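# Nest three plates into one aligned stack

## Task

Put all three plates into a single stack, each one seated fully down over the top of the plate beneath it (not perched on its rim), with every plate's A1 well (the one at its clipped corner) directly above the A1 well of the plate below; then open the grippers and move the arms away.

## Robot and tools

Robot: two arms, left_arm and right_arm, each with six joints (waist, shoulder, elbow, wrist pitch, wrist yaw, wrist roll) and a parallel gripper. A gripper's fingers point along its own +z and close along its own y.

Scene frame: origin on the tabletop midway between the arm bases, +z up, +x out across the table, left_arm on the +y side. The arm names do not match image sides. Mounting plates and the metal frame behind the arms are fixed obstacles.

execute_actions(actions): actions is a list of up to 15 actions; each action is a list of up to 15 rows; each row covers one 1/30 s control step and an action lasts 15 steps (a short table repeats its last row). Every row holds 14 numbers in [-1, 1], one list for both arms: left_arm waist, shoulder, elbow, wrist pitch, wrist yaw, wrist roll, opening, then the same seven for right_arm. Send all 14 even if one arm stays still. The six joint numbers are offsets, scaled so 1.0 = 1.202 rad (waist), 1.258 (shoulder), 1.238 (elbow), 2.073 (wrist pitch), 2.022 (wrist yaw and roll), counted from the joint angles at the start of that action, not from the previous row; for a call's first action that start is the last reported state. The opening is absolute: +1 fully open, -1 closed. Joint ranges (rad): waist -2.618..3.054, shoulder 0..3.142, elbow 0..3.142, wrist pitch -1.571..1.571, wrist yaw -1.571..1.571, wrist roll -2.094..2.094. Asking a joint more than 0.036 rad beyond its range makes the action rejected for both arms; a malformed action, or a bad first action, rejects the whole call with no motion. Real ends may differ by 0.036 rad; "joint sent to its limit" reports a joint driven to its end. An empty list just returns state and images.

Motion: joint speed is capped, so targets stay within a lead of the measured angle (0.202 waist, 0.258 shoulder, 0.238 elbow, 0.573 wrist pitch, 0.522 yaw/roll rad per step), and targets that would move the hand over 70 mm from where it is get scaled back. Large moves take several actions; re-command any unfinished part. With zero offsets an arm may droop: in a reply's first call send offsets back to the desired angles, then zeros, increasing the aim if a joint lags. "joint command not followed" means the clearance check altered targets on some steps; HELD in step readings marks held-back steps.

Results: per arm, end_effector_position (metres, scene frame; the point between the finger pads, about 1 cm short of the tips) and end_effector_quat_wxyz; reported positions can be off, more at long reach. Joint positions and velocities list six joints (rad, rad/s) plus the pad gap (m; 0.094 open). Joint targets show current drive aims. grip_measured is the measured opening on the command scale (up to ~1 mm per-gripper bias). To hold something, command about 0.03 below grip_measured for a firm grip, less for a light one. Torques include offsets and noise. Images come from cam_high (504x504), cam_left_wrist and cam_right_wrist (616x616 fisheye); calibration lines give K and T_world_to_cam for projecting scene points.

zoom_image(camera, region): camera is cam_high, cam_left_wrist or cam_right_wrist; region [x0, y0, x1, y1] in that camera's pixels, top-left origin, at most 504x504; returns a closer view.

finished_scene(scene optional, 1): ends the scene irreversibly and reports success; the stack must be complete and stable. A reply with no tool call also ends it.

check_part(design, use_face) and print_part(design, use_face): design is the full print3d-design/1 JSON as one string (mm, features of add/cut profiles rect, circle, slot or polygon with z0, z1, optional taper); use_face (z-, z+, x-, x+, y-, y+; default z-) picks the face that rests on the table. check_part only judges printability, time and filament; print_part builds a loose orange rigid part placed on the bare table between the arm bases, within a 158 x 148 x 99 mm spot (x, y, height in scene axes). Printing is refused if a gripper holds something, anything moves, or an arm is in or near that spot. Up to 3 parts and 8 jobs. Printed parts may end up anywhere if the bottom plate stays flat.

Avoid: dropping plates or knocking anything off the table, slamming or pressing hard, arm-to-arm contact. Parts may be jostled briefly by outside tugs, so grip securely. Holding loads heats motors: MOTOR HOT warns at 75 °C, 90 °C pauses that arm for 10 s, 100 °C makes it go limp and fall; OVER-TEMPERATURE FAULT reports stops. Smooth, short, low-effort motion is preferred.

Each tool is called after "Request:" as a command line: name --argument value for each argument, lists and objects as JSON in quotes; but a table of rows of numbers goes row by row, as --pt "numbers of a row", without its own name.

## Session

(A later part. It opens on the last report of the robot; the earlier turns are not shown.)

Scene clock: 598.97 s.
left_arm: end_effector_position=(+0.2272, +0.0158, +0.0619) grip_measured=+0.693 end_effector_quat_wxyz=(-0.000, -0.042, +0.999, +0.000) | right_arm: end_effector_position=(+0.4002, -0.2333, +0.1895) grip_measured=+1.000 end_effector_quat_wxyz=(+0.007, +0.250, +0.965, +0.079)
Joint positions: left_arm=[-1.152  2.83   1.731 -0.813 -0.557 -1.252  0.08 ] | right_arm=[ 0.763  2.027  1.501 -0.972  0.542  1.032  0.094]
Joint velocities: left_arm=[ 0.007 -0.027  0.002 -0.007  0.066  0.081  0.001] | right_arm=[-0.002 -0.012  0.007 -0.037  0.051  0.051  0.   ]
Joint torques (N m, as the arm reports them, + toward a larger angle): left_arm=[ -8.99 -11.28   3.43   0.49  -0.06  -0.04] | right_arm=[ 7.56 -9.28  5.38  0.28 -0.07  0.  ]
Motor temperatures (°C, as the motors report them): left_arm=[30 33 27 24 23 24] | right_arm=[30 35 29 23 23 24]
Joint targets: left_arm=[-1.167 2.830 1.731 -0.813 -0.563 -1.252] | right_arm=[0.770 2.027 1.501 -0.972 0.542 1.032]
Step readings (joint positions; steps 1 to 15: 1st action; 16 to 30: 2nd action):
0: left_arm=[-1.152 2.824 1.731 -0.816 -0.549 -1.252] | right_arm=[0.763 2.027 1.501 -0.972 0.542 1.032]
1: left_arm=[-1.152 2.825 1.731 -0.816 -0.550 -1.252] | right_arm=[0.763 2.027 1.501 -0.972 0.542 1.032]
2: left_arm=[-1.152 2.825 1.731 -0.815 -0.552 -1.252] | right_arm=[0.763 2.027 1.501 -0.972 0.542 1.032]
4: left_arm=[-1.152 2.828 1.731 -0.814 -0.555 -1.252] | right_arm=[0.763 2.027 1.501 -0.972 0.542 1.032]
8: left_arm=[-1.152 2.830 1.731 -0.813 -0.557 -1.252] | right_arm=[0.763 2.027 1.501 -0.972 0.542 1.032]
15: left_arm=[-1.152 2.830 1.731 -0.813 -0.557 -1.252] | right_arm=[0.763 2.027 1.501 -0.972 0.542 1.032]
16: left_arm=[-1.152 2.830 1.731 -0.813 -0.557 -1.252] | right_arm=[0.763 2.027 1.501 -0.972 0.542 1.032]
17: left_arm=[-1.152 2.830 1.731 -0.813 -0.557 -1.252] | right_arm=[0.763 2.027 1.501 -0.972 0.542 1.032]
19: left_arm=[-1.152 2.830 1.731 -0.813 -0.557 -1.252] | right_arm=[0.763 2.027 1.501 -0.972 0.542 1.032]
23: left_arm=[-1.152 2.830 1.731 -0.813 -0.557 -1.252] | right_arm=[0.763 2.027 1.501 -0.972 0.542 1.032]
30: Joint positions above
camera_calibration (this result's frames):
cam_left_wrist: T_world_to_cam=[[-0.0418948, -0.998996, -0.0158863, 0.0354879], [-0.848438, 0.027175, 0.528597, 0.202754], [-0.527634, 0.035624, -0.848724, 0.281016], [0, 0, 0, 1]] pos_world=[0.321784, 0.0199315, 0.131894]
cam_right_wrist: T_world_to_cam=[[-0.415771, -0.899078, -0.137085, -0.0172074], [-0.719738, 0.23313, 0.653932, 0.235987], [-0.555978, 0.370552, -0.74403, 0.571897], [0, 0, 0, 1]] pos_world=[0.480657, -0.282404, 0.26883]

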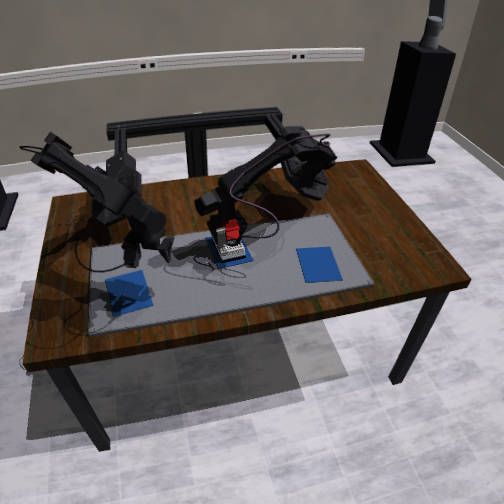

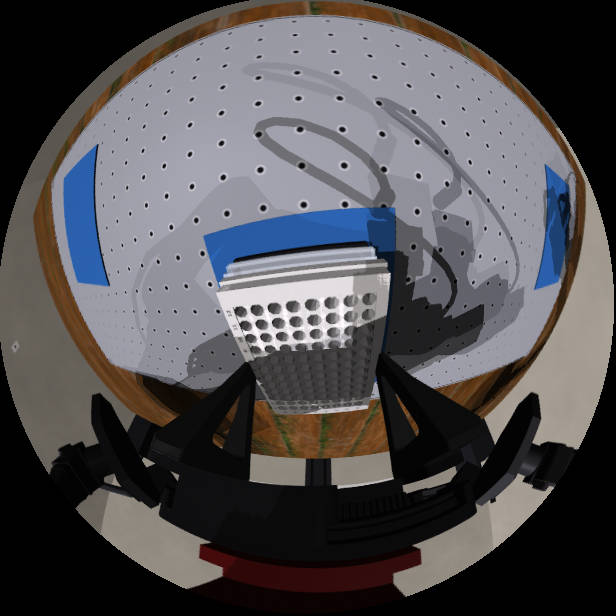

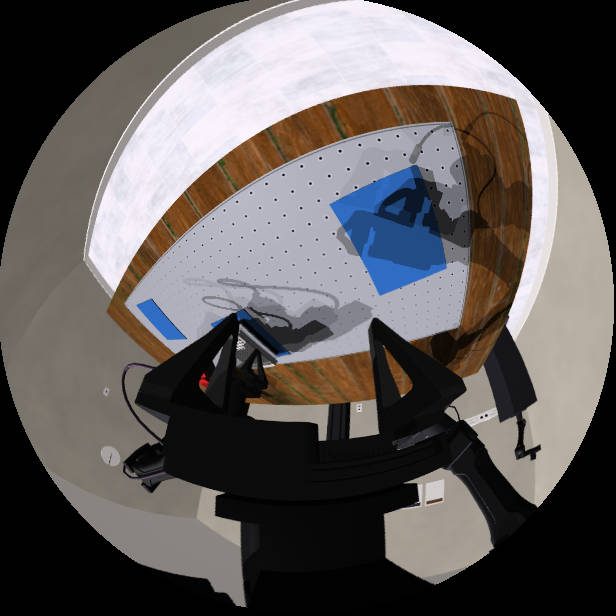

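Request:
execute_actions --actions '[[[0.004,0,0.005,0,-0.003,0,0.675,0.006,0,0,0,0,0,1],[0.004,0,0.005,0,-0.003,0,0.675,0.006,0,0,0,0,0,1],[0.004,0,0.005,0,-0.003,0,0.675,0.006,0,0,0,0,0,1],[-0.006,0,0.005,0,-0.003,0,0.675,0.006,0,0,0,0,0,1]],[[-0.012,0,0,0,-0.003,0,0.675,0.006,0,0,0,0,0,1]]]'

Request:
zoom_image --camera "cam_left_wrist" --region '[200, 210, 420, 310]'

Request:
zoom_image --camera "cam_high" --region '[190, 210, 270, 280]'

Scene clock: 612.57 s.
left_arm: end_effector_position=(+0.2272, +0.0162, +0.0610) grip_measured=+0.693 end_effector_quat_wxyz=(-0.004, -0.044, +0.999, -0.000) | right_arm: end_effector_position=(+0.4002, -0.2333, +0.1895) grip_measured=+1.000 end_effector_quat_wxyz=(+0.007, +0.250, +0.965, +0.079)
Joint positions: left_arm=[-1.148  2.83   1.731 -0.813 -0.551 -1.252  0.08 ] | right_arm=[ 0.763  2.027  1.501 -0.972  0.542  1.032  0.094]
Joint velocities: left_arm=[-0.002 -0.002 -0.017  0.051 -0.051  0.051 -0.   ] | right_arm=[-0.002 -0.012 -0.012  0.037  0.007  0.007  0.   ]
Joint torques (N m, as the arm reports them, + toward a larger angle): left_arm=[ -9.05 -11.32   3.44   0.5   -0.06  -0.03] | right_arm=[ 7.5  -9.24  5.43  0.28 -0.08 -0.01]
Motor temperatures (°C, as the motors report them): left_arm=[30 33 27 24 23 24] | right_arm=[30 35 29 23 23 24]
Joint targets: left_arm=[-1.162 2.830 1.731 -0.813 -0.558 -1.252] | right_arm=[0.770 2.027 1.501 -0.972 0.542 1.032]
Step readings (joint positions; steps 1 to 15: 1st action; 16 to 30: 2nd action):
0: left_arm=[-1.152 2.830 1.731 -0.813 -0.557 -1.252] | right_arm=[0.763 2.027 1.501 -0.972 0.542 1.032]
1: left_arm=[-1.151 2.830 1.731 -0.813 -0.557 -1.252] | right_arm=[0.763 2.027 1.501 -0.972 0.542 1.032]
2: left_arm=[-1.150 2.830 1.731 -0.813 -0.556 -1.252] | right_arm=[0.763 2.027 1.501 -0.972 0.542 1.032]
4: left_arm=[-1.148 2.830 1.731 -0.813 -0.551 -1.252] | right_arm=[0.763 2.027 1.501 -0.972 0.542 1.032]
8: left_arm=[-1.148 2.830 1.731 -0.813 -0.551 -1.252] | right_arm=[0.763 2.027 1.501 -0.972 0.542 1.032]
15: left_arm=[-1.148 2.830 1.731 -0.813 -0.551 -1.252] | right_arm=[0.763 2.027 1.501 -0.972 0.542 1.032]
16: left_arm=[-1.148 2.830 1.731 -0.813 -0.551 -1.252] | right_arm=[0.763 2.027 1.501 -0.972 0.542 1.032]
17: left_arm=[-1.148 2.830 1.731 -0.813 -0.551 -1.252] | right_arm=[0.763 2.027 1.501 -0.972 0.542 1.032]
19: left_arm=[-1.148 2.830 1.731 -0.813 -0.551 -1.252] | right_arm=[0.763 2.027 1.501 -0.972 0.542 1.032]
23: left_arm=[-1.148 2.830 1.731 -0.813 -0.551 -1.252] | right_arm=[0.763 2.027 1.501 -0.972 0.542 1.032]
30: Joint positions above
camera_calibration (this result's frames):
cam_left_wrist: T_world_to_cam=[[-0.0386454, -0.999145, -0.0147123, 0.0350904], [-0.844607, 0.0247931, 0.534813, 0.202041], [-0.533991, 0.0330941, -0.844843, 0.281493], [0, 0, 0, 1]] pos_world=[0.322316, 0.0207354, 0.130279]
cam_right_wrist: T_world_to_cam=[[-0.415771, -0.899078, -0.137085, -0.0172074], [-0.719738, 0.23313, 0.653932, 0.235987], [-0.555978, 0.370552, -0.74403, 0.571897], [0, 0, 0, 1]] pos_world=[0.480657, -0.282404, 0.26883]

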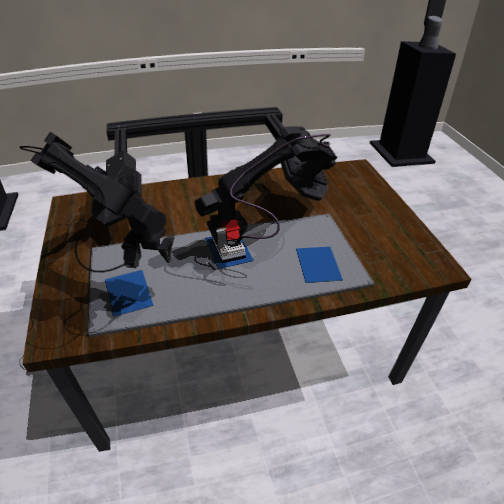

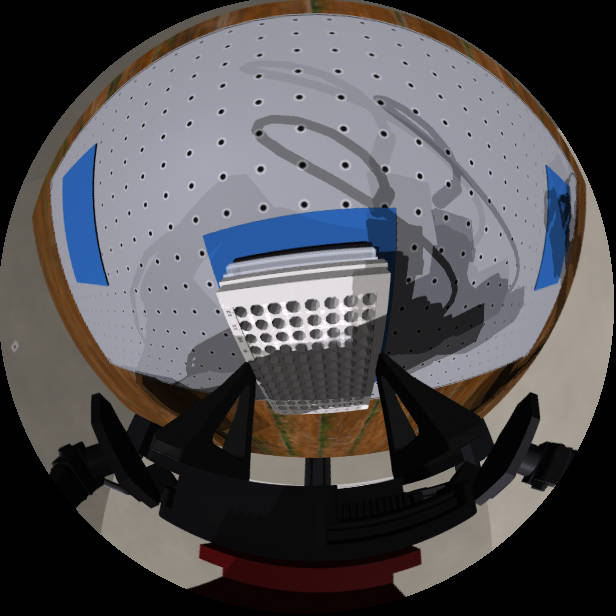

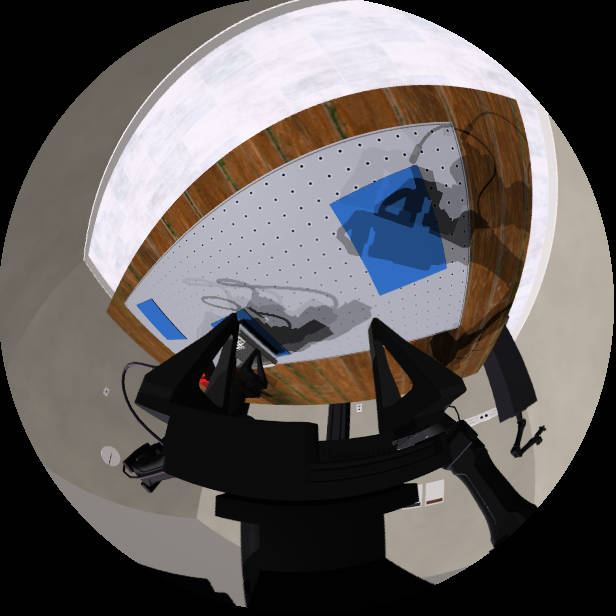

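Region (200, 210, 420, 310) of cam_left_wrist's 616x616 image, scaled by 2.291, with more detail than that image has; it fills the top 229 rows of this view, and the rest is white.

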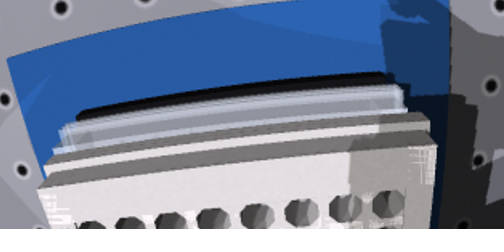

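Region (190, 210, 270, 280) of cam_high's 504x504 image, scaled by 6.300, with more detail than that image has; it fills the top 441 rows of this view, and the rest is white.

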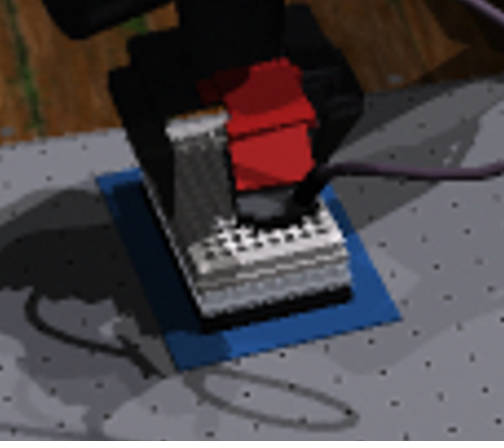

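Request:
execute_actions --actions '[[[-0.012,-0.021,0.005,0,-0.003,0,0.675,0.006,0,0,0,0,0,1]],[[-0.012,0,0,0,-0.014,0,0.675,0.006,0,0,0,0,0,1]],[[-0.012,0,0,0,-0.003,0,0.675,0.006,0,0,0,0,0,1]]]'

Request:
zoom_image --camera "cam_left_wrist" --region '[200, 210, 420, 310]'

Scene clock: 630.13 s.
left_arm: end_effector_position=(+0.2276, +0.0159, +0.0617) grip_measured=+0.693 end_effector_quat_wxyz=(-0.004, -0.044, +0.999, -0.001) | right_arm: end_effector_position=(+0.4002, -0.2333, +0.1895) grip_measured=+1.000 end_effector_quat_wxyz=(+0.007, +0.250, +0.965, +0.079)
Joint positions: left_arm=[-1.148  2.828  1.731 -0.813 -0.55  -1.252  0.08 ] | right_arm=[ 0.763  2.027  1.501 -0.972  0.542  1.032  0.094]
Joint velocities: left_arm=[-0.007 -0.007  0.012  0.007  0.037  0.022 -0.001] | right_arm=[ 0.002 -0.007  0.002  0.007 -0.066 -0.022  0.   ]
Joint torques (N m, as the arm reports them, + toward a larger angle): left_arm=[ -9.02 -11.29   3.43   0.49  -0.05  -0.03] | right_arm=[ 7.57 -9.29  5.41  0.28 -0.08 -0.01]
Motor temperatures (°C, as the motors report them): left_arm=[30 33 27 24 23 24] | right_arm=[30 35 29 23 23 24]
Joint targets: left_arm=[-1.162 2.828 1.731 -0.813 -0.557 -1.252] | right_arm=[0.770 2.027 1.501 -0.972 0.542 1.032]
Step readings (joint positions; steps 1 to 15: 1st action; 16 to 30: 2nd action; 31 to 45: 3rd action):
0: left_arm=[-1.148 2.830 1.731 -0.813 -0.551 -1.252] | right_arm=[0.763 2.027 1.501 -0.972 0.542 1.032]
1: left_arm=[-1.148 2.830 1.731 -0.813 -0.551 -1.252] | right_arm=[0.763 2.027 1.501 -0.972 0.542 1.032]
2: left_arm=[-1.148 2.829 1.731 -0.813 -0.551 -1.252] | right_arm=[0.763 2.027 1.501 -0.972 0.542 1.032]
4: left_arm=[-1.148 2.828 1.731 -0.813 -0.550 -1.252] | right_arm=[0.763 2.027 1.501 -0.972 0.542 1.032]
8: left_arm=[-1.148 2.828 1.731 -0.813 -0.550 -1.252] | right_arm=[0.763 2.027 1.501 -0.972 0.542 1.032]
15: left_arm=[-1.148 2.828 1.731 -0.813 -0.550 -1.252] | right_arm=[0.763 2.027 1.501 -0.972 0.542 1.032]
16: left_arm=[-1.148 2.828 1.731 -0.813 -0.551 -1.252] | right_arm=[0.763 2.027 1.501 -0.972 0.542 1.032]
17: left_arm=[-1.148 2.828 1.731 -0.813 -0.551 -1.252] | right_arm=[0.763 2.027 1.501 -0.972 0.542 1.032]
19: left_arm=[-1.148 2.828 1.731 -0.813 -0.551 -1.252] | right_arm=[0.763 2.027 1.501 -0.972 0.542 1.032]
23: left_arm=[-1.148 2.828 1.731 -0.813 -0.551 -1.252] | right_arm=[0.763 2.027 1.501 -0.972 0.542 1.032]
30: left_arm=[-1.148 2.828 1.731 -0.813 -0.551 -1.252] | right_arm=[0.763 2.027 1.501 -0.972 0.542 1.032]
31: left_arm=[-1.148 2.828 1.731 -0.813 -0.550 -1.252] | right_arm=[0.763 2.027 1.501 -0.972 0.542 1.032]
32: left_arm=[-1.148 2.828 1.731 -0.813 -0.550 -1.252] | right_arm=[0.763 2.027 1.501 -0.972 0.542 1.032]
34: left_arm=[-1.148 2.828 1.731 -0.813 -0.550 -1.252] | right_arm=[0.763 2.027 1.501 -0.972 0.542 1.032]
38: left_arm=[-1.148 2.828 1.731 -0.813 -0.550 -1.252] | right_arm=[0.763 2.027 1.501 -0.972 0.542 1.032]
45: Joint positions above
camera_calibration (this result's frames):
cam_left_wrist: T_world_to_cam=[[-0.0376389, -0.99921, -0.0127607, 0.0345283], [-0.844413, 0.0249741, 0.53511, 0.201908], [-0.534369, 0.0309163, -0.844686, 0.282387], [0, 0, 0, 1]] pos_world=[0.322692, 0.0207282, 0.130926]
cam_right_wrist: T_world_to_cam=[[-0.415771, -0.899078, -0.137085, -0.0172074], [-0.719738, 0.23313, 0.653932, 0.235987], [-0.555978, 0.370552, -0.74403, 0.571897], [0, 0, 0, 1]] pos_world=[0.480657, -0.282404, 0.26883]

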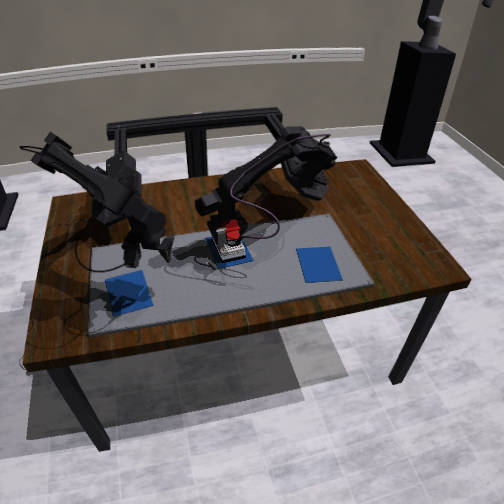

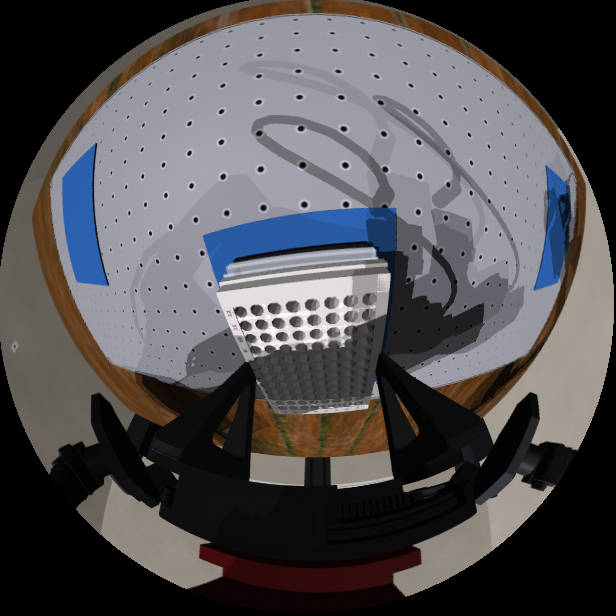

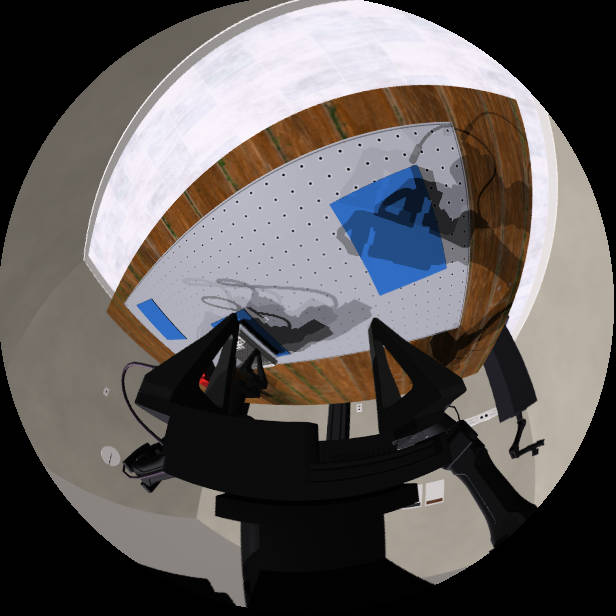

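Region (200, 210, 420, 310) of cam_left_wrist's 616x616 image, scaled by 2.291, with more detail than that image has; it fills the top 229 rows of this view, and the rest is white.

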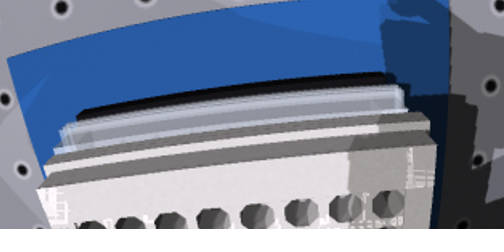

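Request:
execute_actions --actions '[[[-0.012,0,0,0,-0.003,0,0.75,0.006,0,0,0,0,0,1]],[[-0.012,0,0,0,-0.003,0,0.9,0.006,0,0,0,0,0,1]],[[-0.012,0,0,0,-0.003,0,1,0.006,0,0,0,0,0,1]]]'

Request:
zoom_image --camera "cam_left_wrist" --region '[150,150,470,400]'

Request:
zoom_image --camera "cam_high" --region '[170,190,290,290]'

Scene clock: 661.03 s.
left_arm: end_effector_position=(+0.2276, +0.0159, +0.0617) grip_measured=+1.000 end_effector_quat_wxyz=(-0.004, -0.044, +0.999, -0.001) | right_arm: end_effector_position=(+0.4002, -0.2333, +0.1895) grip_measured=+1.000 end_effector_quat_wxyz=(+0.007, +0.250, +0.965, +0.079)
Joint positions: left_arm=[-1.148  2.828  1.731 -0.813 -0.55  -1.252  0.094] | right_arm=[ 0.763  2.027  1.501 -0.972  0.542  1.032  0.094]
Joint velocities: left_arm=[-0.002  0.002  0.002 -0.007  0.007  0.037  0.   ] | right_arm=[-0.022 -0.002 -0.012 -0.007 -0.066  0.066  0.   ]
Joint torques (N m, as the arm reports them, + toward a larger angle): left_arm=[ -9.02 -11.29   3.42   0.49  -0.05  -0.04] | right_arm=[ 7.57 -9.26  5.39  0.28 -0.07 -0.01]
Motor temperatures (°C, as the motors report them): left_arm=[30 34 27 24 23 24] | right_arm=[31 35 30 23 23 24]
Joint targets: left_arm=[-1.162 2.828 1.731 -0.813 -0.556 -1.252] | right_arm=[0.770 2.027 1.501 -0.972 0.542 1.032]
Step readings (joint positions; steps 1 to 15: 1st action; 16 to 30: 2nd action; 31 to 45: 3rd action):
0: left_arm=[-1.148 2.828 1.731 -0.813 -0.550 -1.252] | right_arm=[0.763 2.027 1.501 -0.972 0.542 1.032]
1: left_arm=[-1.148 2.828 1.731 -0.813 -0.550 -1.252] | right_arm=[0.763 2.027 1.501 -0.972 0.542 1.032]
2: left_arm=[-1.148 2.828 1.731 -0.813 -0.550 -1.252] | right_arm=[0.763 2.027 1.501 -0.972 0.542 1.032]
4: left_arm=[-1.148 2.828 1.731 -0.813 -0.550 -1.252] | right_arm=[0.763 2.027 1.501 -0.972 0.542 1.032]
8: left_arm=[-1.148 2.828 1.731 -0.813 -0.550 -1.252] | right_arm=[0.763 2.027 1.501 -0.972 0.542 1.032]
15: left_arm=[-1.148 2.828 1.731 -0.813 -0.550 -1.252] | right_arm=[0.763 2.027 1.501 -0.972 0.542 1.032]
16: left_arm=[-1.148 2.828 1.731 -0.813 -0.550 -1.252] | right_arm=[0.763 2.027 1.501 -0.972 0.542 1.032]
17: left_arm=[-1.148 2.828 1.731 -0.813 -0.550 -1.252] | right_arm=[0.763 2.027 1.501 -0.972 0.542 1.032]
19: left_arm=[-1.148 2.828 1.731 -0.813 -0.550 -1.252] | right_arm=[0.763 2.027 1.501 -0.972 0.542 1.032]
23: left_arm=[-1.148 2.828 1.731 -0.813 -0.550 -1.252] | right_arm=[0.763 2.027 1.501 -0.972 0.542 1.032]
30: left_arm=[-1.148 2.828 1.731 -0.813 -0.550 -1.252] | right_arm=[0.763 2.027 1.501 -0.972 0.542 1.032]
31: left_arm=[-1.148 2.828 1.731 -0.813 -0.550 -1.252] | right_arm=[0.763 2.027 1.501 -0.972 0.542 1.032]
32: left_arm=[-1.148 2.828 1.731 -0.813 -0.550 -1.252] | right_arm=[0.763 2.027 1.501 -0.972 0.542 1.032]
34: left_arm=[-1.148 2.828 1.731 -0.813 -0.550 -1.252] | right_arm=[0.763 2.027 1.501 -0.972 0.542 1.032]
38: left_arm=[-1.148 2.828 1.731 -0.813 -0.550 -1.252] | right_arm=[0.763 2.027 1.501 -0.972 0.542 1.032]
45: Joint positions above
camera_calibration (this result's frames):
cam_left_wrist: T_world_to_cam=[[-0.0376389, -0.99921, -0.0127607, 0.0345283], [-0.844413, 0.0249741, 0.53511, 0.201908], [-0.534369, 0.0309163, -0.844686, 0.282387], [0, 0, 0, 1]] pos_world=[0.322692, 0.0207282, 0.130926]
cam_right_wrist: T_world_to_cam=[[-0.415771, -0.899078, -0.137085, -0.0172074], [-0.719738, 0.23313, 0.653932, 0.235987], [-0.555978, 0.370552, -0.74403, 0.571897], [0, 0, 0, 1]] pos_world=[0.480657, -0.282404, 0.26883]

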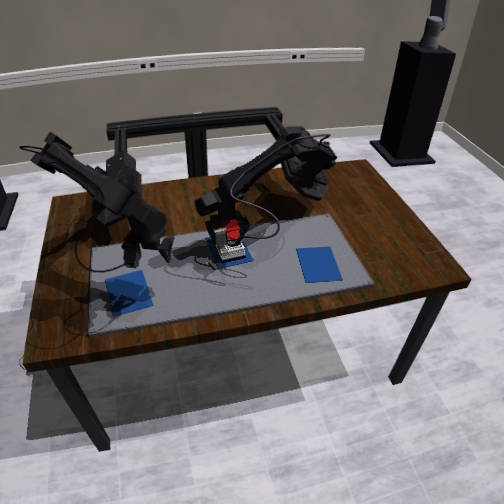

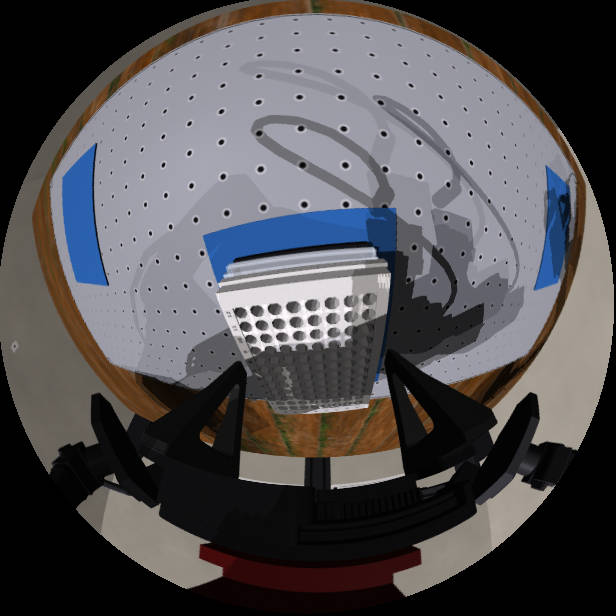

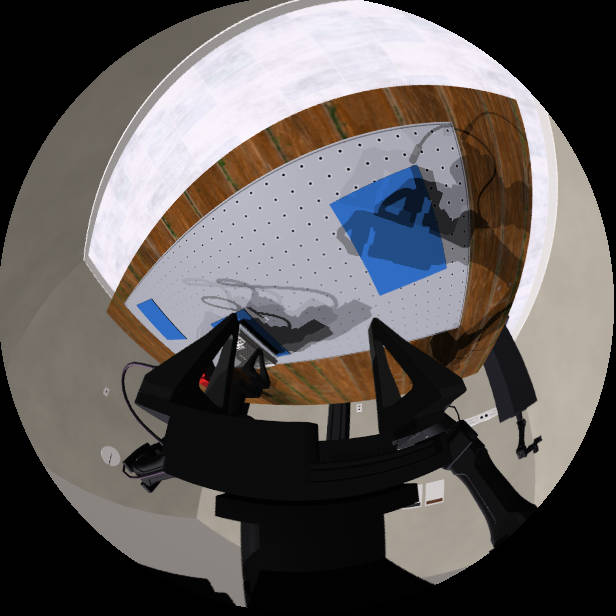

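Region (150, 150, 470, 400) of cam_left_wrist's 616x616 image, scaled by 1.575, with more detail than that image has; it fills the top 394 rows of this view, and the rest is white.

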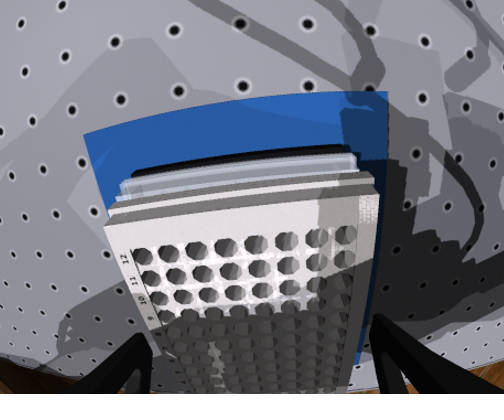

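Region (170, 190, 290, 290) of cam_high's 504x504 image, scaled by 4.200, with more detail than that image has.

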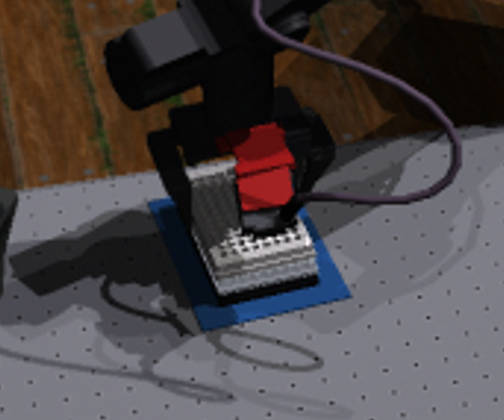

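Request:
execute_actions --actions '[[[-0.03,-0.06,0,-0.03,-0.003,0,1,0.006,0,0,0,0,0,1]],[[-0.03,-0.08,0,-0.04,-0.003,0,1,0.006,0,0,0,0,0,1]],[[0.1,-0.2,-0.1,0,-0.003,0,1,0.006,0,0,0,0,0,1]],[[0.15,-0.15,-0.1,0,-0.003,0,1,0.006,0,0,0,0,0,1]]]'

Request:
zoom_image --camera "cam_high" --region '[190,210,270,280]'

Scene clock: 671.33 s.
left_arm: end_effector_position=(+0.3592, +0.1688, +0.1374) grip_measured=+1.000 end_effector_quat_wxyz=(-0.030, -0.235, +0.971, -0.031) | right_arm: end_effector_position=(+0.4002, -0.2333, +0.1895) grip_measured=+1.000 end_effector_quat_wxyz=(+0.007, +0.250, +0.965, +0.079)
Joint positions: left_arm=[-0.831  2.239  1.483 -0.916 -0.548 -1.25   0.094] | right_arm=[ 0.763  2.027  1.501 -0.972  0.542  1.032  0.094]
Joint velocities: left_arm=[-0.129 -0.002 -0.002  0.022 -0.007  0.007  0.   ] | right_arm=[ 0.002  0.017  0.002  0.007  0.022 -0.007  0.   ]
Joint torques (N m, as the arm reports them, + toward a larger angle): left_arm=[-8.79 -9.04  3.    0.49 -0.04 -0.05] | right_arm=[ 7.56 -9.31  5.37  0.28 -0.09  0.  ]
Motor temperatures (°C, as the motors report them): left_arm=[31 34 27 24 23 24] | right_arm=[31 35 30 23 23 24]
Joint targets: left_arm=[-0.852 2.235 1.477 -0.920 -0.551 -1.251] | right_arm=[0.770 2.027 1.501 -0.972 0.542 1.032]
Step readings (joint positions; steps 1 to 15: 1st action; 16 to 30: 2nd action; 31 to 45: 3rd action; 46 to 60: 4th action):
0: left_arm=[-1.148 2.828 1.731 -0.813 -0.550 -1.252] | right_arm=[0.763 2.027 1.501 -0.972 0.542 1.032]
1: left_arm=[-1.149 2.824 1.731 -0.816 -0.549 -1.252] | right_arm=[0.763 2.027 1.501 -0.972 0.542 1.032]
2: left_arm=[-1.150 2.818 1.729 -0.827 -0.548 -1.252] | right_arm=[0.763 2.027 1.501 -0.972 0.542 1.032]
4: left_arm=[-1.155 2.798 1.729 -0.843 -0.548 -1.252] | right_arm=[0.763 2.027 1.501 -0.972 0.542 1.032]
8: left_arm=[-1.162 2.770 1.729 -0.849 -0.548 -1.252] | right_arm=[0.763 2.027 1.501 -0.972 0.542 1.032]
15: left_arm=[-1.163 2.768 1.729 -0.856 -0.548 -1.252] | right_arm=[0.763 2.027 1.501 -0.972 0.542 1.032]
16: left_arm=[-1.163 2.762 1.728 -0.861 -0.546 -1.252] | right_arm=[0.763 2.027 1.501 -0.972 0.542 1.032]
17: left_arm=[-1.164 2.751 1.724 -0.875 -0.544 -1.252] | right_arm=[0.763 2.027 1.501 -0.972 0.542 1.032]
19: left_arm=[-1.169 2.721 1.722 -0.900 -0.543 -1.252] | right_arm=[0.763 2.027 1.501 -0.972 0.542 1.032]
23: left_arm=[-1.176 2.678 1.722 -0.910 -0.543 -1.252] | right_arm=[0.763 2.027 1.501 -0.972 0.542 1.032]
30: left_arm=[-1.177 2.675 1.722 -0.920 -0.543 -1.252] | right_arm=[0.763 2.027 1.501 -0.972 0.542 1.032]
31: left_arm=[-1.169 2.656 1.701 -0.904 -0.538 -1.251] | right_arm=[0.763 2.027 1.501 -0.972 0.542 1.032]
32: left_arm=[-1.156 2.621 1.661 -0.898 -0.528 -1.251] | right_arm=[0.763 2.027 1.501 -0.972 0.542 1.032]
34: left_arm=[-1.108 2.534 1.608 -0.917 -0.523 -1.251] | right_arm=[0.763 2.027 1.501 -0.972 0.542 1.032]
38: left_arm=[-1.022 2.422 1.600 -0.920 -0.542 -1.251] | right_arm=[0.763 2.027 1.501 -0.972 0.542 1.032]
45: left_arm=[-1.032 2.423 1.600 -0.921 -0.545 -1.251] | right_arm=[0.763 2.027 1.501 -0.972 0.542 1.032]
46: left_arm=[-1.023 2.409 1.582 -0.905 -0.539 -1.250] | right_arm=[0.763 2.027 1.501 -0.972 0.542 1.032]
47: left_arm=[-1.005 2.381 1.547 -0.896 -0.528 -1.250] | right_arm=[0.763 2.027 1.501 -0.972 0.542 1.032]
49: left_arm=[-0.931 2.316 1.497 -0.908 -0.524 -1.250] | right_arm=[0.763 2.027 1.501 -0.972 0.542 1.032]
53: left_arm=[-0.803 2.244 1.486 -0.916 -0.546 -1.250] | right_arm=[0.763 2.027 1.501 -0.972 0.542 1.032]
60: Joint positions above
camera_calibration (this result's frames):
cam_left_wrist: T_world_to_cam=[[0.342176, -0.938774, 0.0402433, 0.0392833], [-0.77046, -0.255795, 0.583918, 0.282825], [-0.537873, -0.230809, -0.810814, 0.452731], [0, 0, 0, 1]] pos_world=[0.447975, 0.213718, 0.200353]
cam_right_wrist: T_world_to_cam=[[-0.415771, -0.899078, -0.137085, -0.0172074], [-0.719738, 0.23313, 0.653932, 0.235987], [-0.555978, 0.370552, -0.74403, 0.571897], [0, 0, 0, 1]] pos_world=[0.480657, -0.282404, 0.26883]

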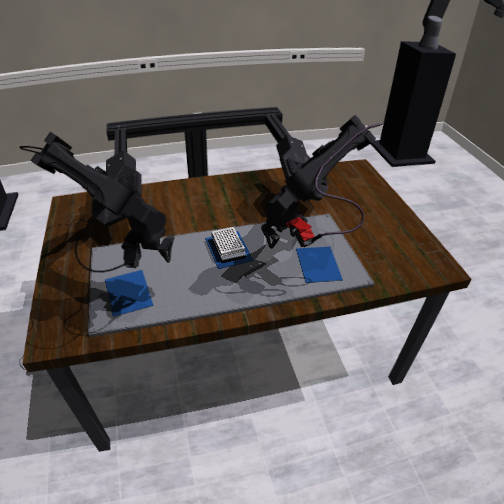

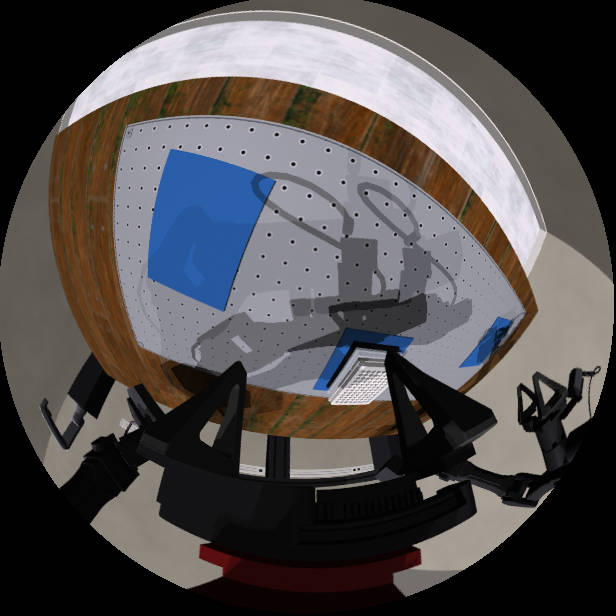

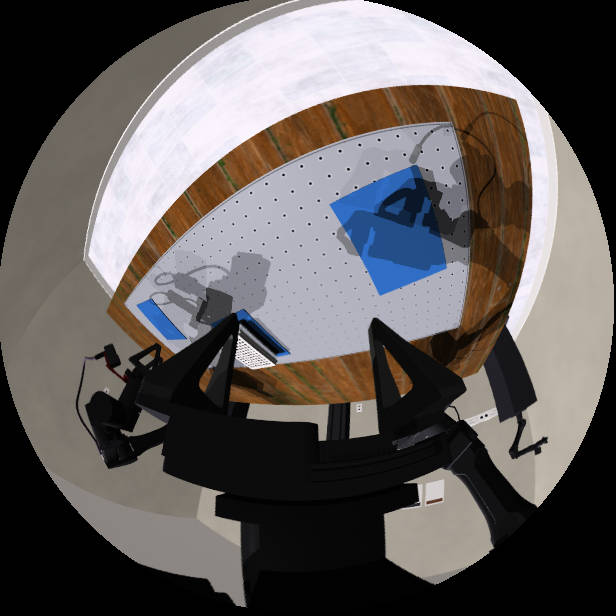

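Region (190, 210, 270, 280) of cam_high's 504x504 image, scaled by 6.300, with more detail than that image has; it fills the top 441 rows of this view, and the rest is white.

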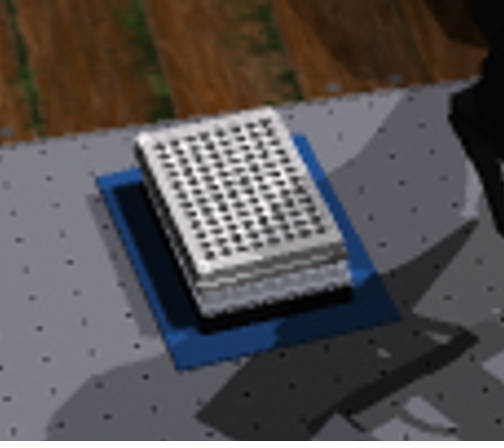

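Request:
zoom_image --camera "cam_left_wrist" --region '[300,320,420,420]'

Request:
zoom_image --camera "cam_right_wrist" --region '[200,300,310,380]'

Region (300, 320, 420, 420) of cam_left_wrist's 616x616 image, scaled by 4.200, with more detail than that image has.

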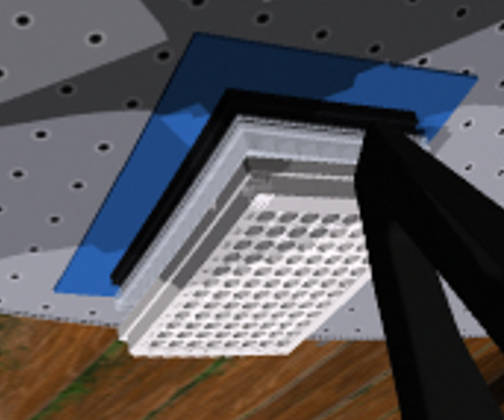

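Region (200, 300, 310, 380) of cam_right_wrist's 616x616 image, scaled by 4.582, with more detail than that image has; it fills the top 367 rows of this view, and the rest is white.

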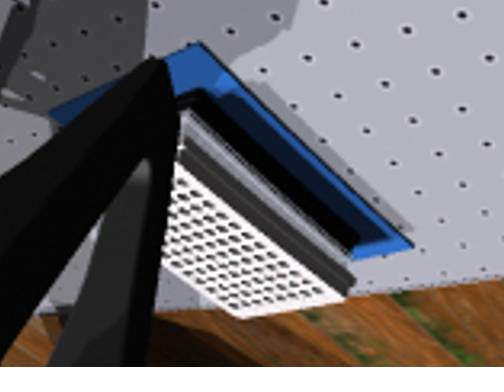

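Request:
execute_actions --actions '[[[-0.17,0.17,0.1,0,-0.003,0,1,0.006,0,0,0,0,0,1]],[[-0.135,0.17,0.1,0,-0.003,0,1,0.006,0,0,0,0,0,1]],[[-0.012,0,0,0,-0.003,0,1,0.006,0,0,0,0,0,1]]]'

Scene clock: 693.80 s.
left_arm: end_effector_position=(+0.2308, +0.0253, +0.1043) grip_measured=+1.000 end_effector_quat_wxyz=(-0.011, -0.031, +0.999, -0.012) | right_arm: end_effector_position=(+0.4002, -0.2333, +0.1895) grip_measured=+1.000 end_effector_quat_wxyz=(+0.007, +0.250, +0.965, +0.079)
Joint positions: left_arm=[-1.181  2.714  1.701 -0.896 -0.519 -1.253  0.094] | right_arm=[ 0.763  2.027  1.501 -0.972  0.542  1.032  0.094]
Joint velocities: left_arm=[-0.012  0.002  0.002  0.007 -0.007 -0.066  0.   ] | right_arm=[ 0.012 -0.007  0.012 -0.007 -0.022  0.037  0.   ]
Joint torques (N m, as the arm reports them, + toward a larger angle): left_arm=[ -9.26 -10.82   3.65   0.53  -0.03  -0.03] | right_arm=[ 7.56 -9.28  5.38  0.3  -0.07 -0.01]
Motor temperatures (°C, as the motors report them): left_arm=[31 33 27 24 23 24] | right_arm=[31 35 30 23 23 24]
Joint targets: left_arm=[-1.200 2.715 1.701 -0.896 -0.525 -1.253] | right_arm=[0.770 2.027 1.501 -0.972 0.542 1.032]
Step readings (joint positions; steps 1 to 15: 1st action; 16 to 30: 2nd action; 31 to 45: 3rd action):
0: left_arm=[-0.836 2.239 1.483 -0.916 -0.547 -1.250] | right_arm=[0.763 2.027 1.501 -0.972 0.542 1.032]
1: left_arm=[-0.845 2.255 1.498 -0.930 -0.551 -1.251] | right_arm=[0.763 2.027 1.501 -0.972 0.542 1.032]
2: left_arm=[-0.861 2.287 1.529 -0.936 -0.559 -1.251] | right_arm=[0.763 2.027 1.501 -0.972 0.542 1.032]
4: left_arm=[-0.920 2.366 1.577 -0.920 -0.562 -1.251] | right_arm=[0.763 2.027 1.501 -0.972 0.542 1.032]
8: left_arm=[-1.036 2.471 1.591 -0.904 -0.542 -1.251] | right_arm=[0.763 2.027 1.501 -0.972 0.542 1.032]
15: left_arm=[-1.029 2.476 1.591 -0.905 -0.534 -1.251] | right_arm=[0.763 2.027 1.501 -0.972 0.542 1.032]
16: left_arm=[-1.032 2.495 1.608 -0.920 -0.539 -1.252] | right_arm=[0.763 2.027 1.501 -0.972 0.542 1.032]
17: left_arm=[-1.043 2.529 1.644 -0.926 -0.547 -1.253] | right_arm=[0.763 2.027 1.501 -0.972 0.542 1.032]
19: left_arm=[-1.090 2.611 1.693 -0.905 -0.550 -1.253] | right_arm=[0.763 2.027 1.501 -0.972 0.542 1.032]
23: left_arm=[-1.190 2.713 1.701 -0.894 -0.528 -1.253] | right_arm=[0.763 2.027 1.501 -0.972 0.542 1.032]
30: left_arm=[-1.185 2.715 1.701 -0.896 -0.519 -1.253] | right_arm=[0.763 2.027 1.501 -0.972 0.542 1.032]
31: left_arm=[-1.182 2.714 1.701 -0.896 -0.519 -1.253] | right_arm=[0.763 2.027 1.501 -0.972 0.542 1.032]
32: left_arm=[-1.181 2.714 1.701 -0.896 -0.519 -1.253] | right_arm=[0.763 2.027 1.501 -0.972 0.542 1.032]
34: left_arm=[-1.181 2.714 1.701 -0.896 -0.519 -1.253] | right_arm=[0.763 2.027 1.501 -0.972 0.542 1.032]
38: left_arm=[-1.181 2.714 1.701 -0.896 -0.519 -1.253] | right_arm=[0.763 2.027 1.501 -0.972 0.542 1.032]
45: Joint positions above
camera_calibration (this result's frames):
cam_left_wrist: T_world_to_cam=[[-0.0637065, -0.997913, 0.0105862, 0.0481303], [-0.836623, 0.0591869, 0.544572, 0.178023], [-0.544062, 0.0258361, -0.838647, 0.321513], [0, 0, 0, 1]] pos_world=[0.326928, 0.0291865, 0.17218]
cam_right_wrist: T_world_to_cam=[[-0.415771, -0.899078, -0.137085, -0.0172074], [-0.719738, 0.23313, 0.653932, 0.235987], [-0.555978, 0.370552, -0.74403, 0.571897], [0, 0, 0, 1]] pos_world=[0.480657, -0.282404, 0.26883]

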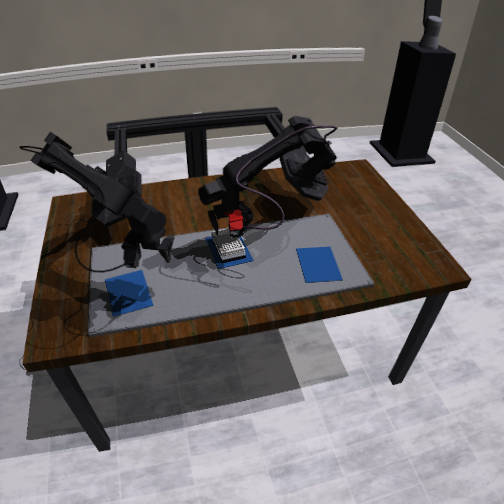

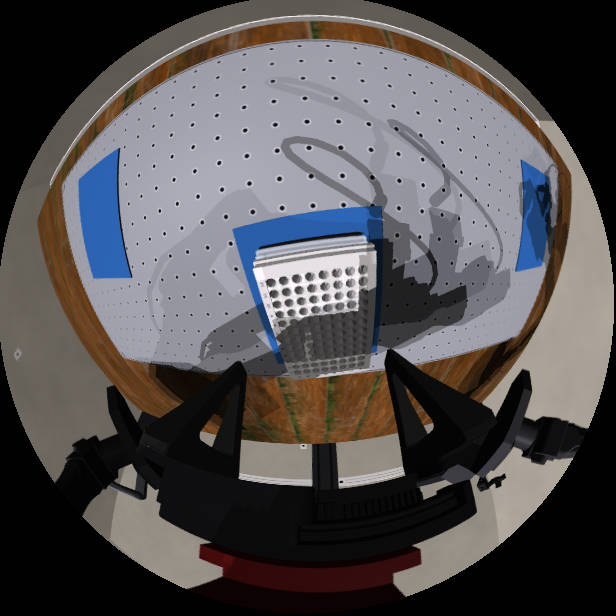

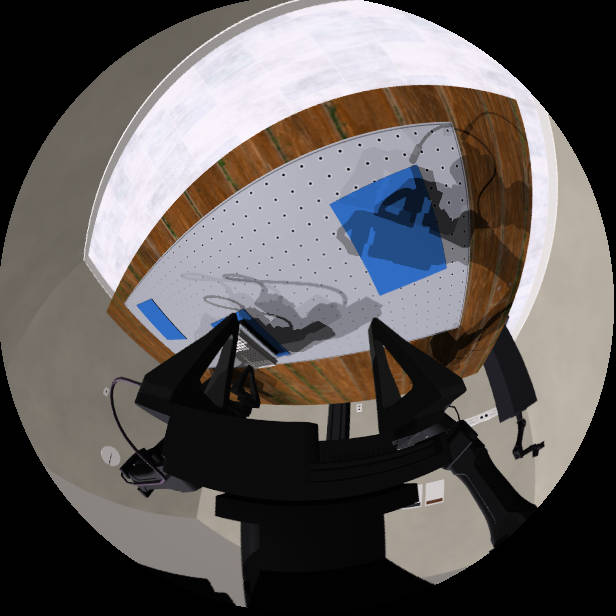

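Request:
execute_actions --actions '[[[0.005,0.038,0.035,0.027,-0.026,0,1,0.006,0,0,0,0,0,1]],[[-0.012,0,0,0,-0.003,0,1,0.006,0,0,0,0,0,1]]]'

Scene clock: 699.60 s.
left_arm: end_effector_position=(+0.2342, +0.0197, +0.0858) grip_measured=+1.000 end_effector_quat_wxyz=(+0.000, -0.040, +0.999, -0.007) | right_arm: end_effector_position=(+0.4002, -0.2333, +0.1895) grip_measured=+1.000 end_effector_quat_wxyz=(+0.007, +0.250, +0.965, +0.079)
Joint positions: left_arm=[-1.164  2.768  1.724 -0.859 -0.548 -1.253  0.094] | right_arm=[ 0.763  2.027  1.501 -0.972  0.542  1.032  0.094]
Joint velocities: left_arm=[ 0.002  0.007 -0.012 -0.066  0.022 -0.066  0.   ] | right_arm=[-0.007 -0.017 -0.002 -0.007  0.007  0.022  0.   ]
Joint torques (N m, as the arm reports them, + toward a larger angle): left_arm=[ -8.99 -11.12   3.56   0.51  -0.06  -0.03] | right_arm=[ 7.54 -9.25  5.39  0.3  -0.08  0.  ]
Motor temperatures (°C, as the motors report them): left_arm=[31 33 27 24 23 24] | right_arm=[31 35 30 23 23 24]
Joint targets: left_arm=[-1.179 2.768 1.724 -0.859 -0.554 -1.253] | right_arm=[0.770 2.027 1.501 -0.972 0.542 1.032]
Step readings (joint positions; steps 1 to 15: 1st action; 16 to 30: 2nd action):
0: left_arm=[-1.181 2.714 1.701 -0.896 -0.519 -1.253] | right_arm=[0.763 2.027 1.501 -0.972 0.542 1.032]
1: left_arm=[-1.180 2.719 1.705 -0.896 -0.523 -1.253] | right_arm=[0.763 2.027 1.501 -0.972 0.542 1.032]
2: left_arm=[-1.179 2.728 1.714 -0.889 -0.530 -1.253] | right_arm=[0.763 2.027 1.501 -0.972 0.542 1.032]
4: left_arm=[-1.173 2.747 1.724 -0.870 -0.538 -1.253] | right_arm=[0.763 2.027 1.501 -0.972 0.542 1.032]
8: left_arm=[-1.165 2.767 1.724 -0.863 -0.544 -1.253] | right_arm=[0.763 2.027 1.501 -0.972 0.542 1.032]
15: left_arm=[-1.164 2.768 1.724 -0.859 -0.548 -1.253] | right_arm=[0.763 2.027 1.501 -0.972 0.542 1.032]
16: left_arm=[-1.164 2.768 1.724 -0.859 -0.548 -1.253] | right_arm=[0.763 2.027 1.501 -0.972 0.542 1.032]
17: left_arm=[-1.164 2.768 1.724 -0.859 -0.548 -1.253] | right_arm=[0.763 2.027 1.501 -0.972 0.542 1.032]
19: left_arm=[-1.164 2.768 1.724 -0.859 -0.548 -1.253] | right_arm=[0.763 2.027 1.501 -0.972 0.542 1.032]
23: left_arm=[-1.164 2.768 1.724 -0.859 -0.548 -1.253] | right_arm=[0.763 2.027 1.501 -0.972 0.542 1.032]
30: Joint positions above
camera_calibration (this result's frames):
cam_left_wrist: T_world_to_cam=[[-0.0466964, -0.998908, -0.00164745, 0.0399762], [-0.848772, 0.0388082, 0.527333, 0.195949], [-0.526693, 0.0260228, -0.849657, 0.304824], [0, 0, 0, 1]] pos_world=[0.328732, 0.0243957, 0.155731]
cam_right_wrist: T_world_to_cam=[[-0.415771, -0.899078, -0.137085, -0.0172074], [-0.719738, 0.23313, 0.653932, 0.235987], [-0.555978, 0.370552, -0.74403, 0.571897], [0, 0, 0, 1]] pos_world=[0.480657, -0.282404, 0.26883]

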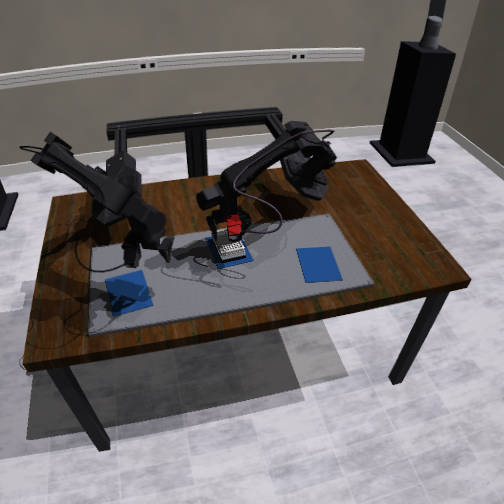

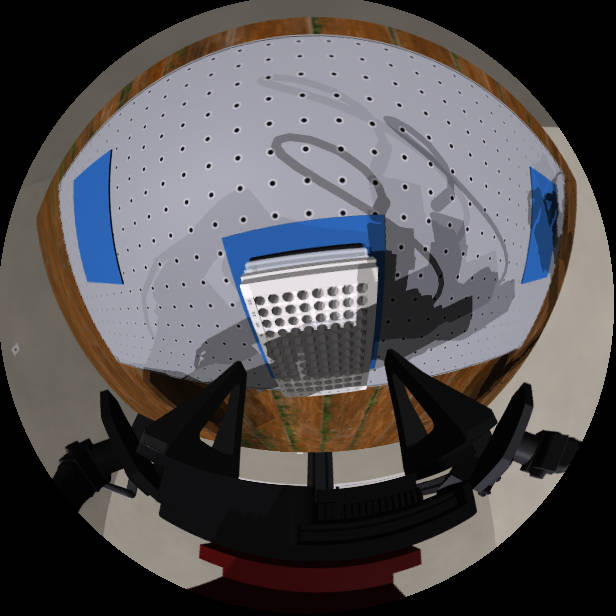

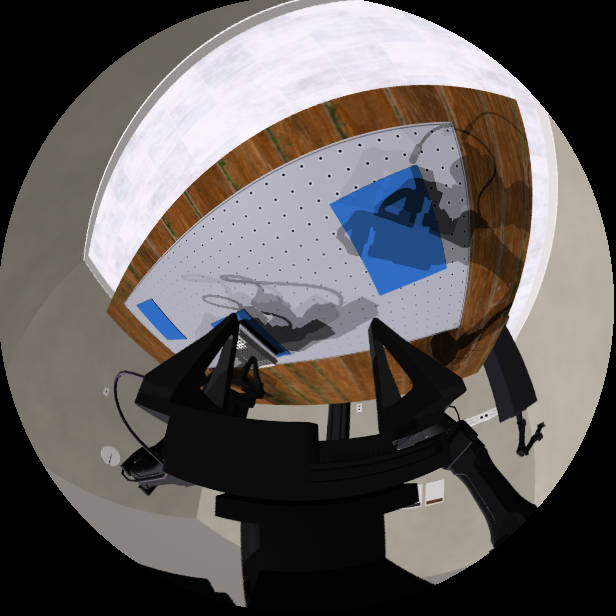

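Request:
execute_actions --actions '[[[0.005,0.043,0.02,0.031,-0.003,0,1,0.006,0,0,0,0,0,1]],[[-0.012,0,0,0,-0.003,0,1,0.006,0,0,0,0,0,1]]]'

Scene clock: 706.30 s.
left_arm: end_effector_position=(+0.2263, +0.0156, +0.0607) grip_measured=+1.000 end_effector_quat_wxyz=(-0.006, -0.044, +0.999, -0.001) | right_arm: end_effector_position=(+0.4002, -0.2333, +0.1895) grip_measured=+1.000 end_effector_quat_wxyz=(+0.007, +0.250, +0.965, +0.079)
Joint positions: left_arm=[-1.148  2.832  1.733 -0.814 -0.547 -1.253  0.094] | right_arm=[ 0.763  2.027  1.501 -0.972  0.542  1.032  0.094]
Joint velocities: left_arm=[-0.022  0.002 -0.022  0.007 -0.007 -0.022  0.   ] | right_arm=[-0.007 -0.002 -0.007  0.007  0.007  0.066  0.   ]
Joint torques (N m, as the arm reports them, + toward a larger angle): left_arm=[ -9.03 -11.26   3.42   0.48  -0.06  -0.03] | right_arm=[ 7.55 -9.28  5.39  0.29 -0.08  0.  ]
Motor temperatures (°C, as the motors report them): left_arm=[31 33 27 24 23 24] | right_arm=[31 35 30 23 23 24]
Joint targets: left_arm=[-1.162 2.832 1.733 -0.814 -0.553 -1.253] | right_arm=[0.770 2.027 1.501 -0.972 0.542 1.032]
Step readings (joint positions; steps 1 to 15: 1st action; 16 to 30: 2nd action):
0: left_arm=[-1.164 2.768 1.724 -0.859 -0.548 -1.253] | right_arm=[0.763 2.027 1.501 -0.972 0.542 1.032]
1: left_arm=[-1.164 2.773 1.725 -0.856 -0.548 -1.253] | right_arm=[0.763 2.027 1.501 -0.972 0.542 1.032]
2: left_arm=[-1.162 2.781 1.730 -0.847 -0.548 -1.253] | right_arm=[0.763 2.027 1.501 -0.972 0.542 1.032]
4: left_arm=[-1.157 2.802 1.733 -0.827 -0.548 -1.253] | right_arm=[0.763 2.027 1.501 -0.972 0.542 1.032]
8: left_arm=[-1.149 2.831 1.733 -0.820 -0.547 -1.253] | right_arm=[0.763 2.027 1.501 -0.972 0.542 1.032]
15: left_arm=[-1.148 2.832 1.733 -0.814 -0.547 -1.253] | right_arm=[0.763 2.027 1.501 -0.972 0.542 1.032]
16: left_arm=[-1.148 2.832 1.733 -0.814 -0.547 -1.253] | right_arm=[0.763 2.027 1.501 -0.972 0.542 1.032]
17: left_arm=[-1.148 2.832 1.733 -0.814 -0.547 -1.253] | right_arm=[0.763 2.027 1.501 -0.972 0.542 1.032]
19: left_arm=[-1.148 2.832 1.733 -0.814 -0.547 -1.253] | right_arm=[0.763 2.027 1.501 -0.972 0.542 1.032]
23: left_arm=[-1.148 2.832 1.733 -0.814 -0.547 -1.253] | right_arm=[0.763 2.027 1.501 -0.972 0.542 1.032]
30: Joint positions above
camera_calibration (this result's frames):
cam_left_wrist: T_world_to_cam=[[-0.0387213, -0.999163, -0.0131663, 0.0344161], [-0.842023, 0.0255311, 0.538837, 0.200586], [-0.53805, 0.0319508, -0.842307, 0.281505], [0, 0, 0, 1]] pos_world=[0.321694, 0.0202718, 0.129483]
cam_right_wrist: T_world_to_cam=[[-0.415771, -0.899078, -0.137085, -0.0172074], [-0.719738, 0.23313, 0.653932, 0.235987], [-0.555978, 0.370552, -0.74403, 0.571897], [0, 0, 0, 1]] pos_world=[0.480657, -0.282404, 0.26883]

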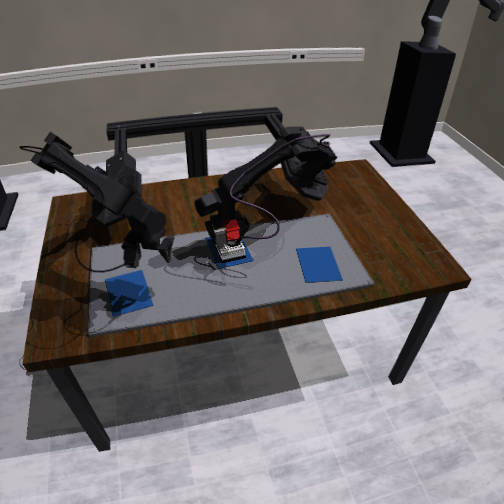

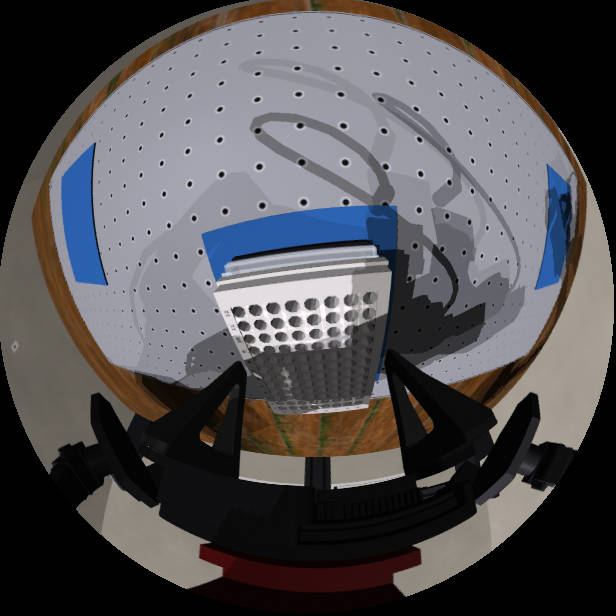

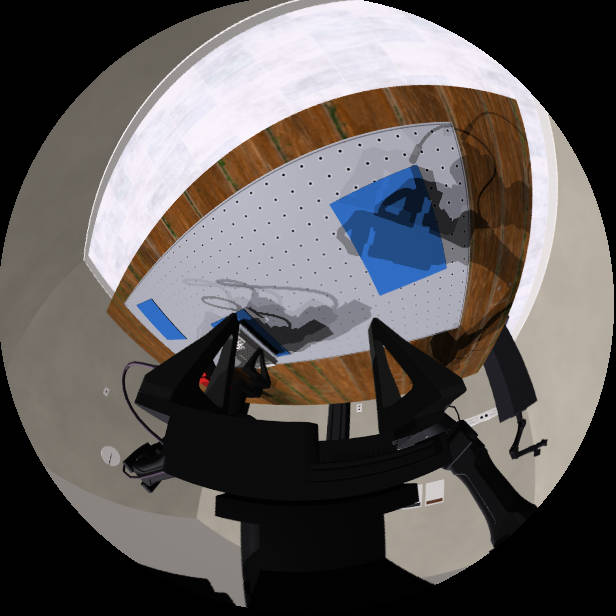

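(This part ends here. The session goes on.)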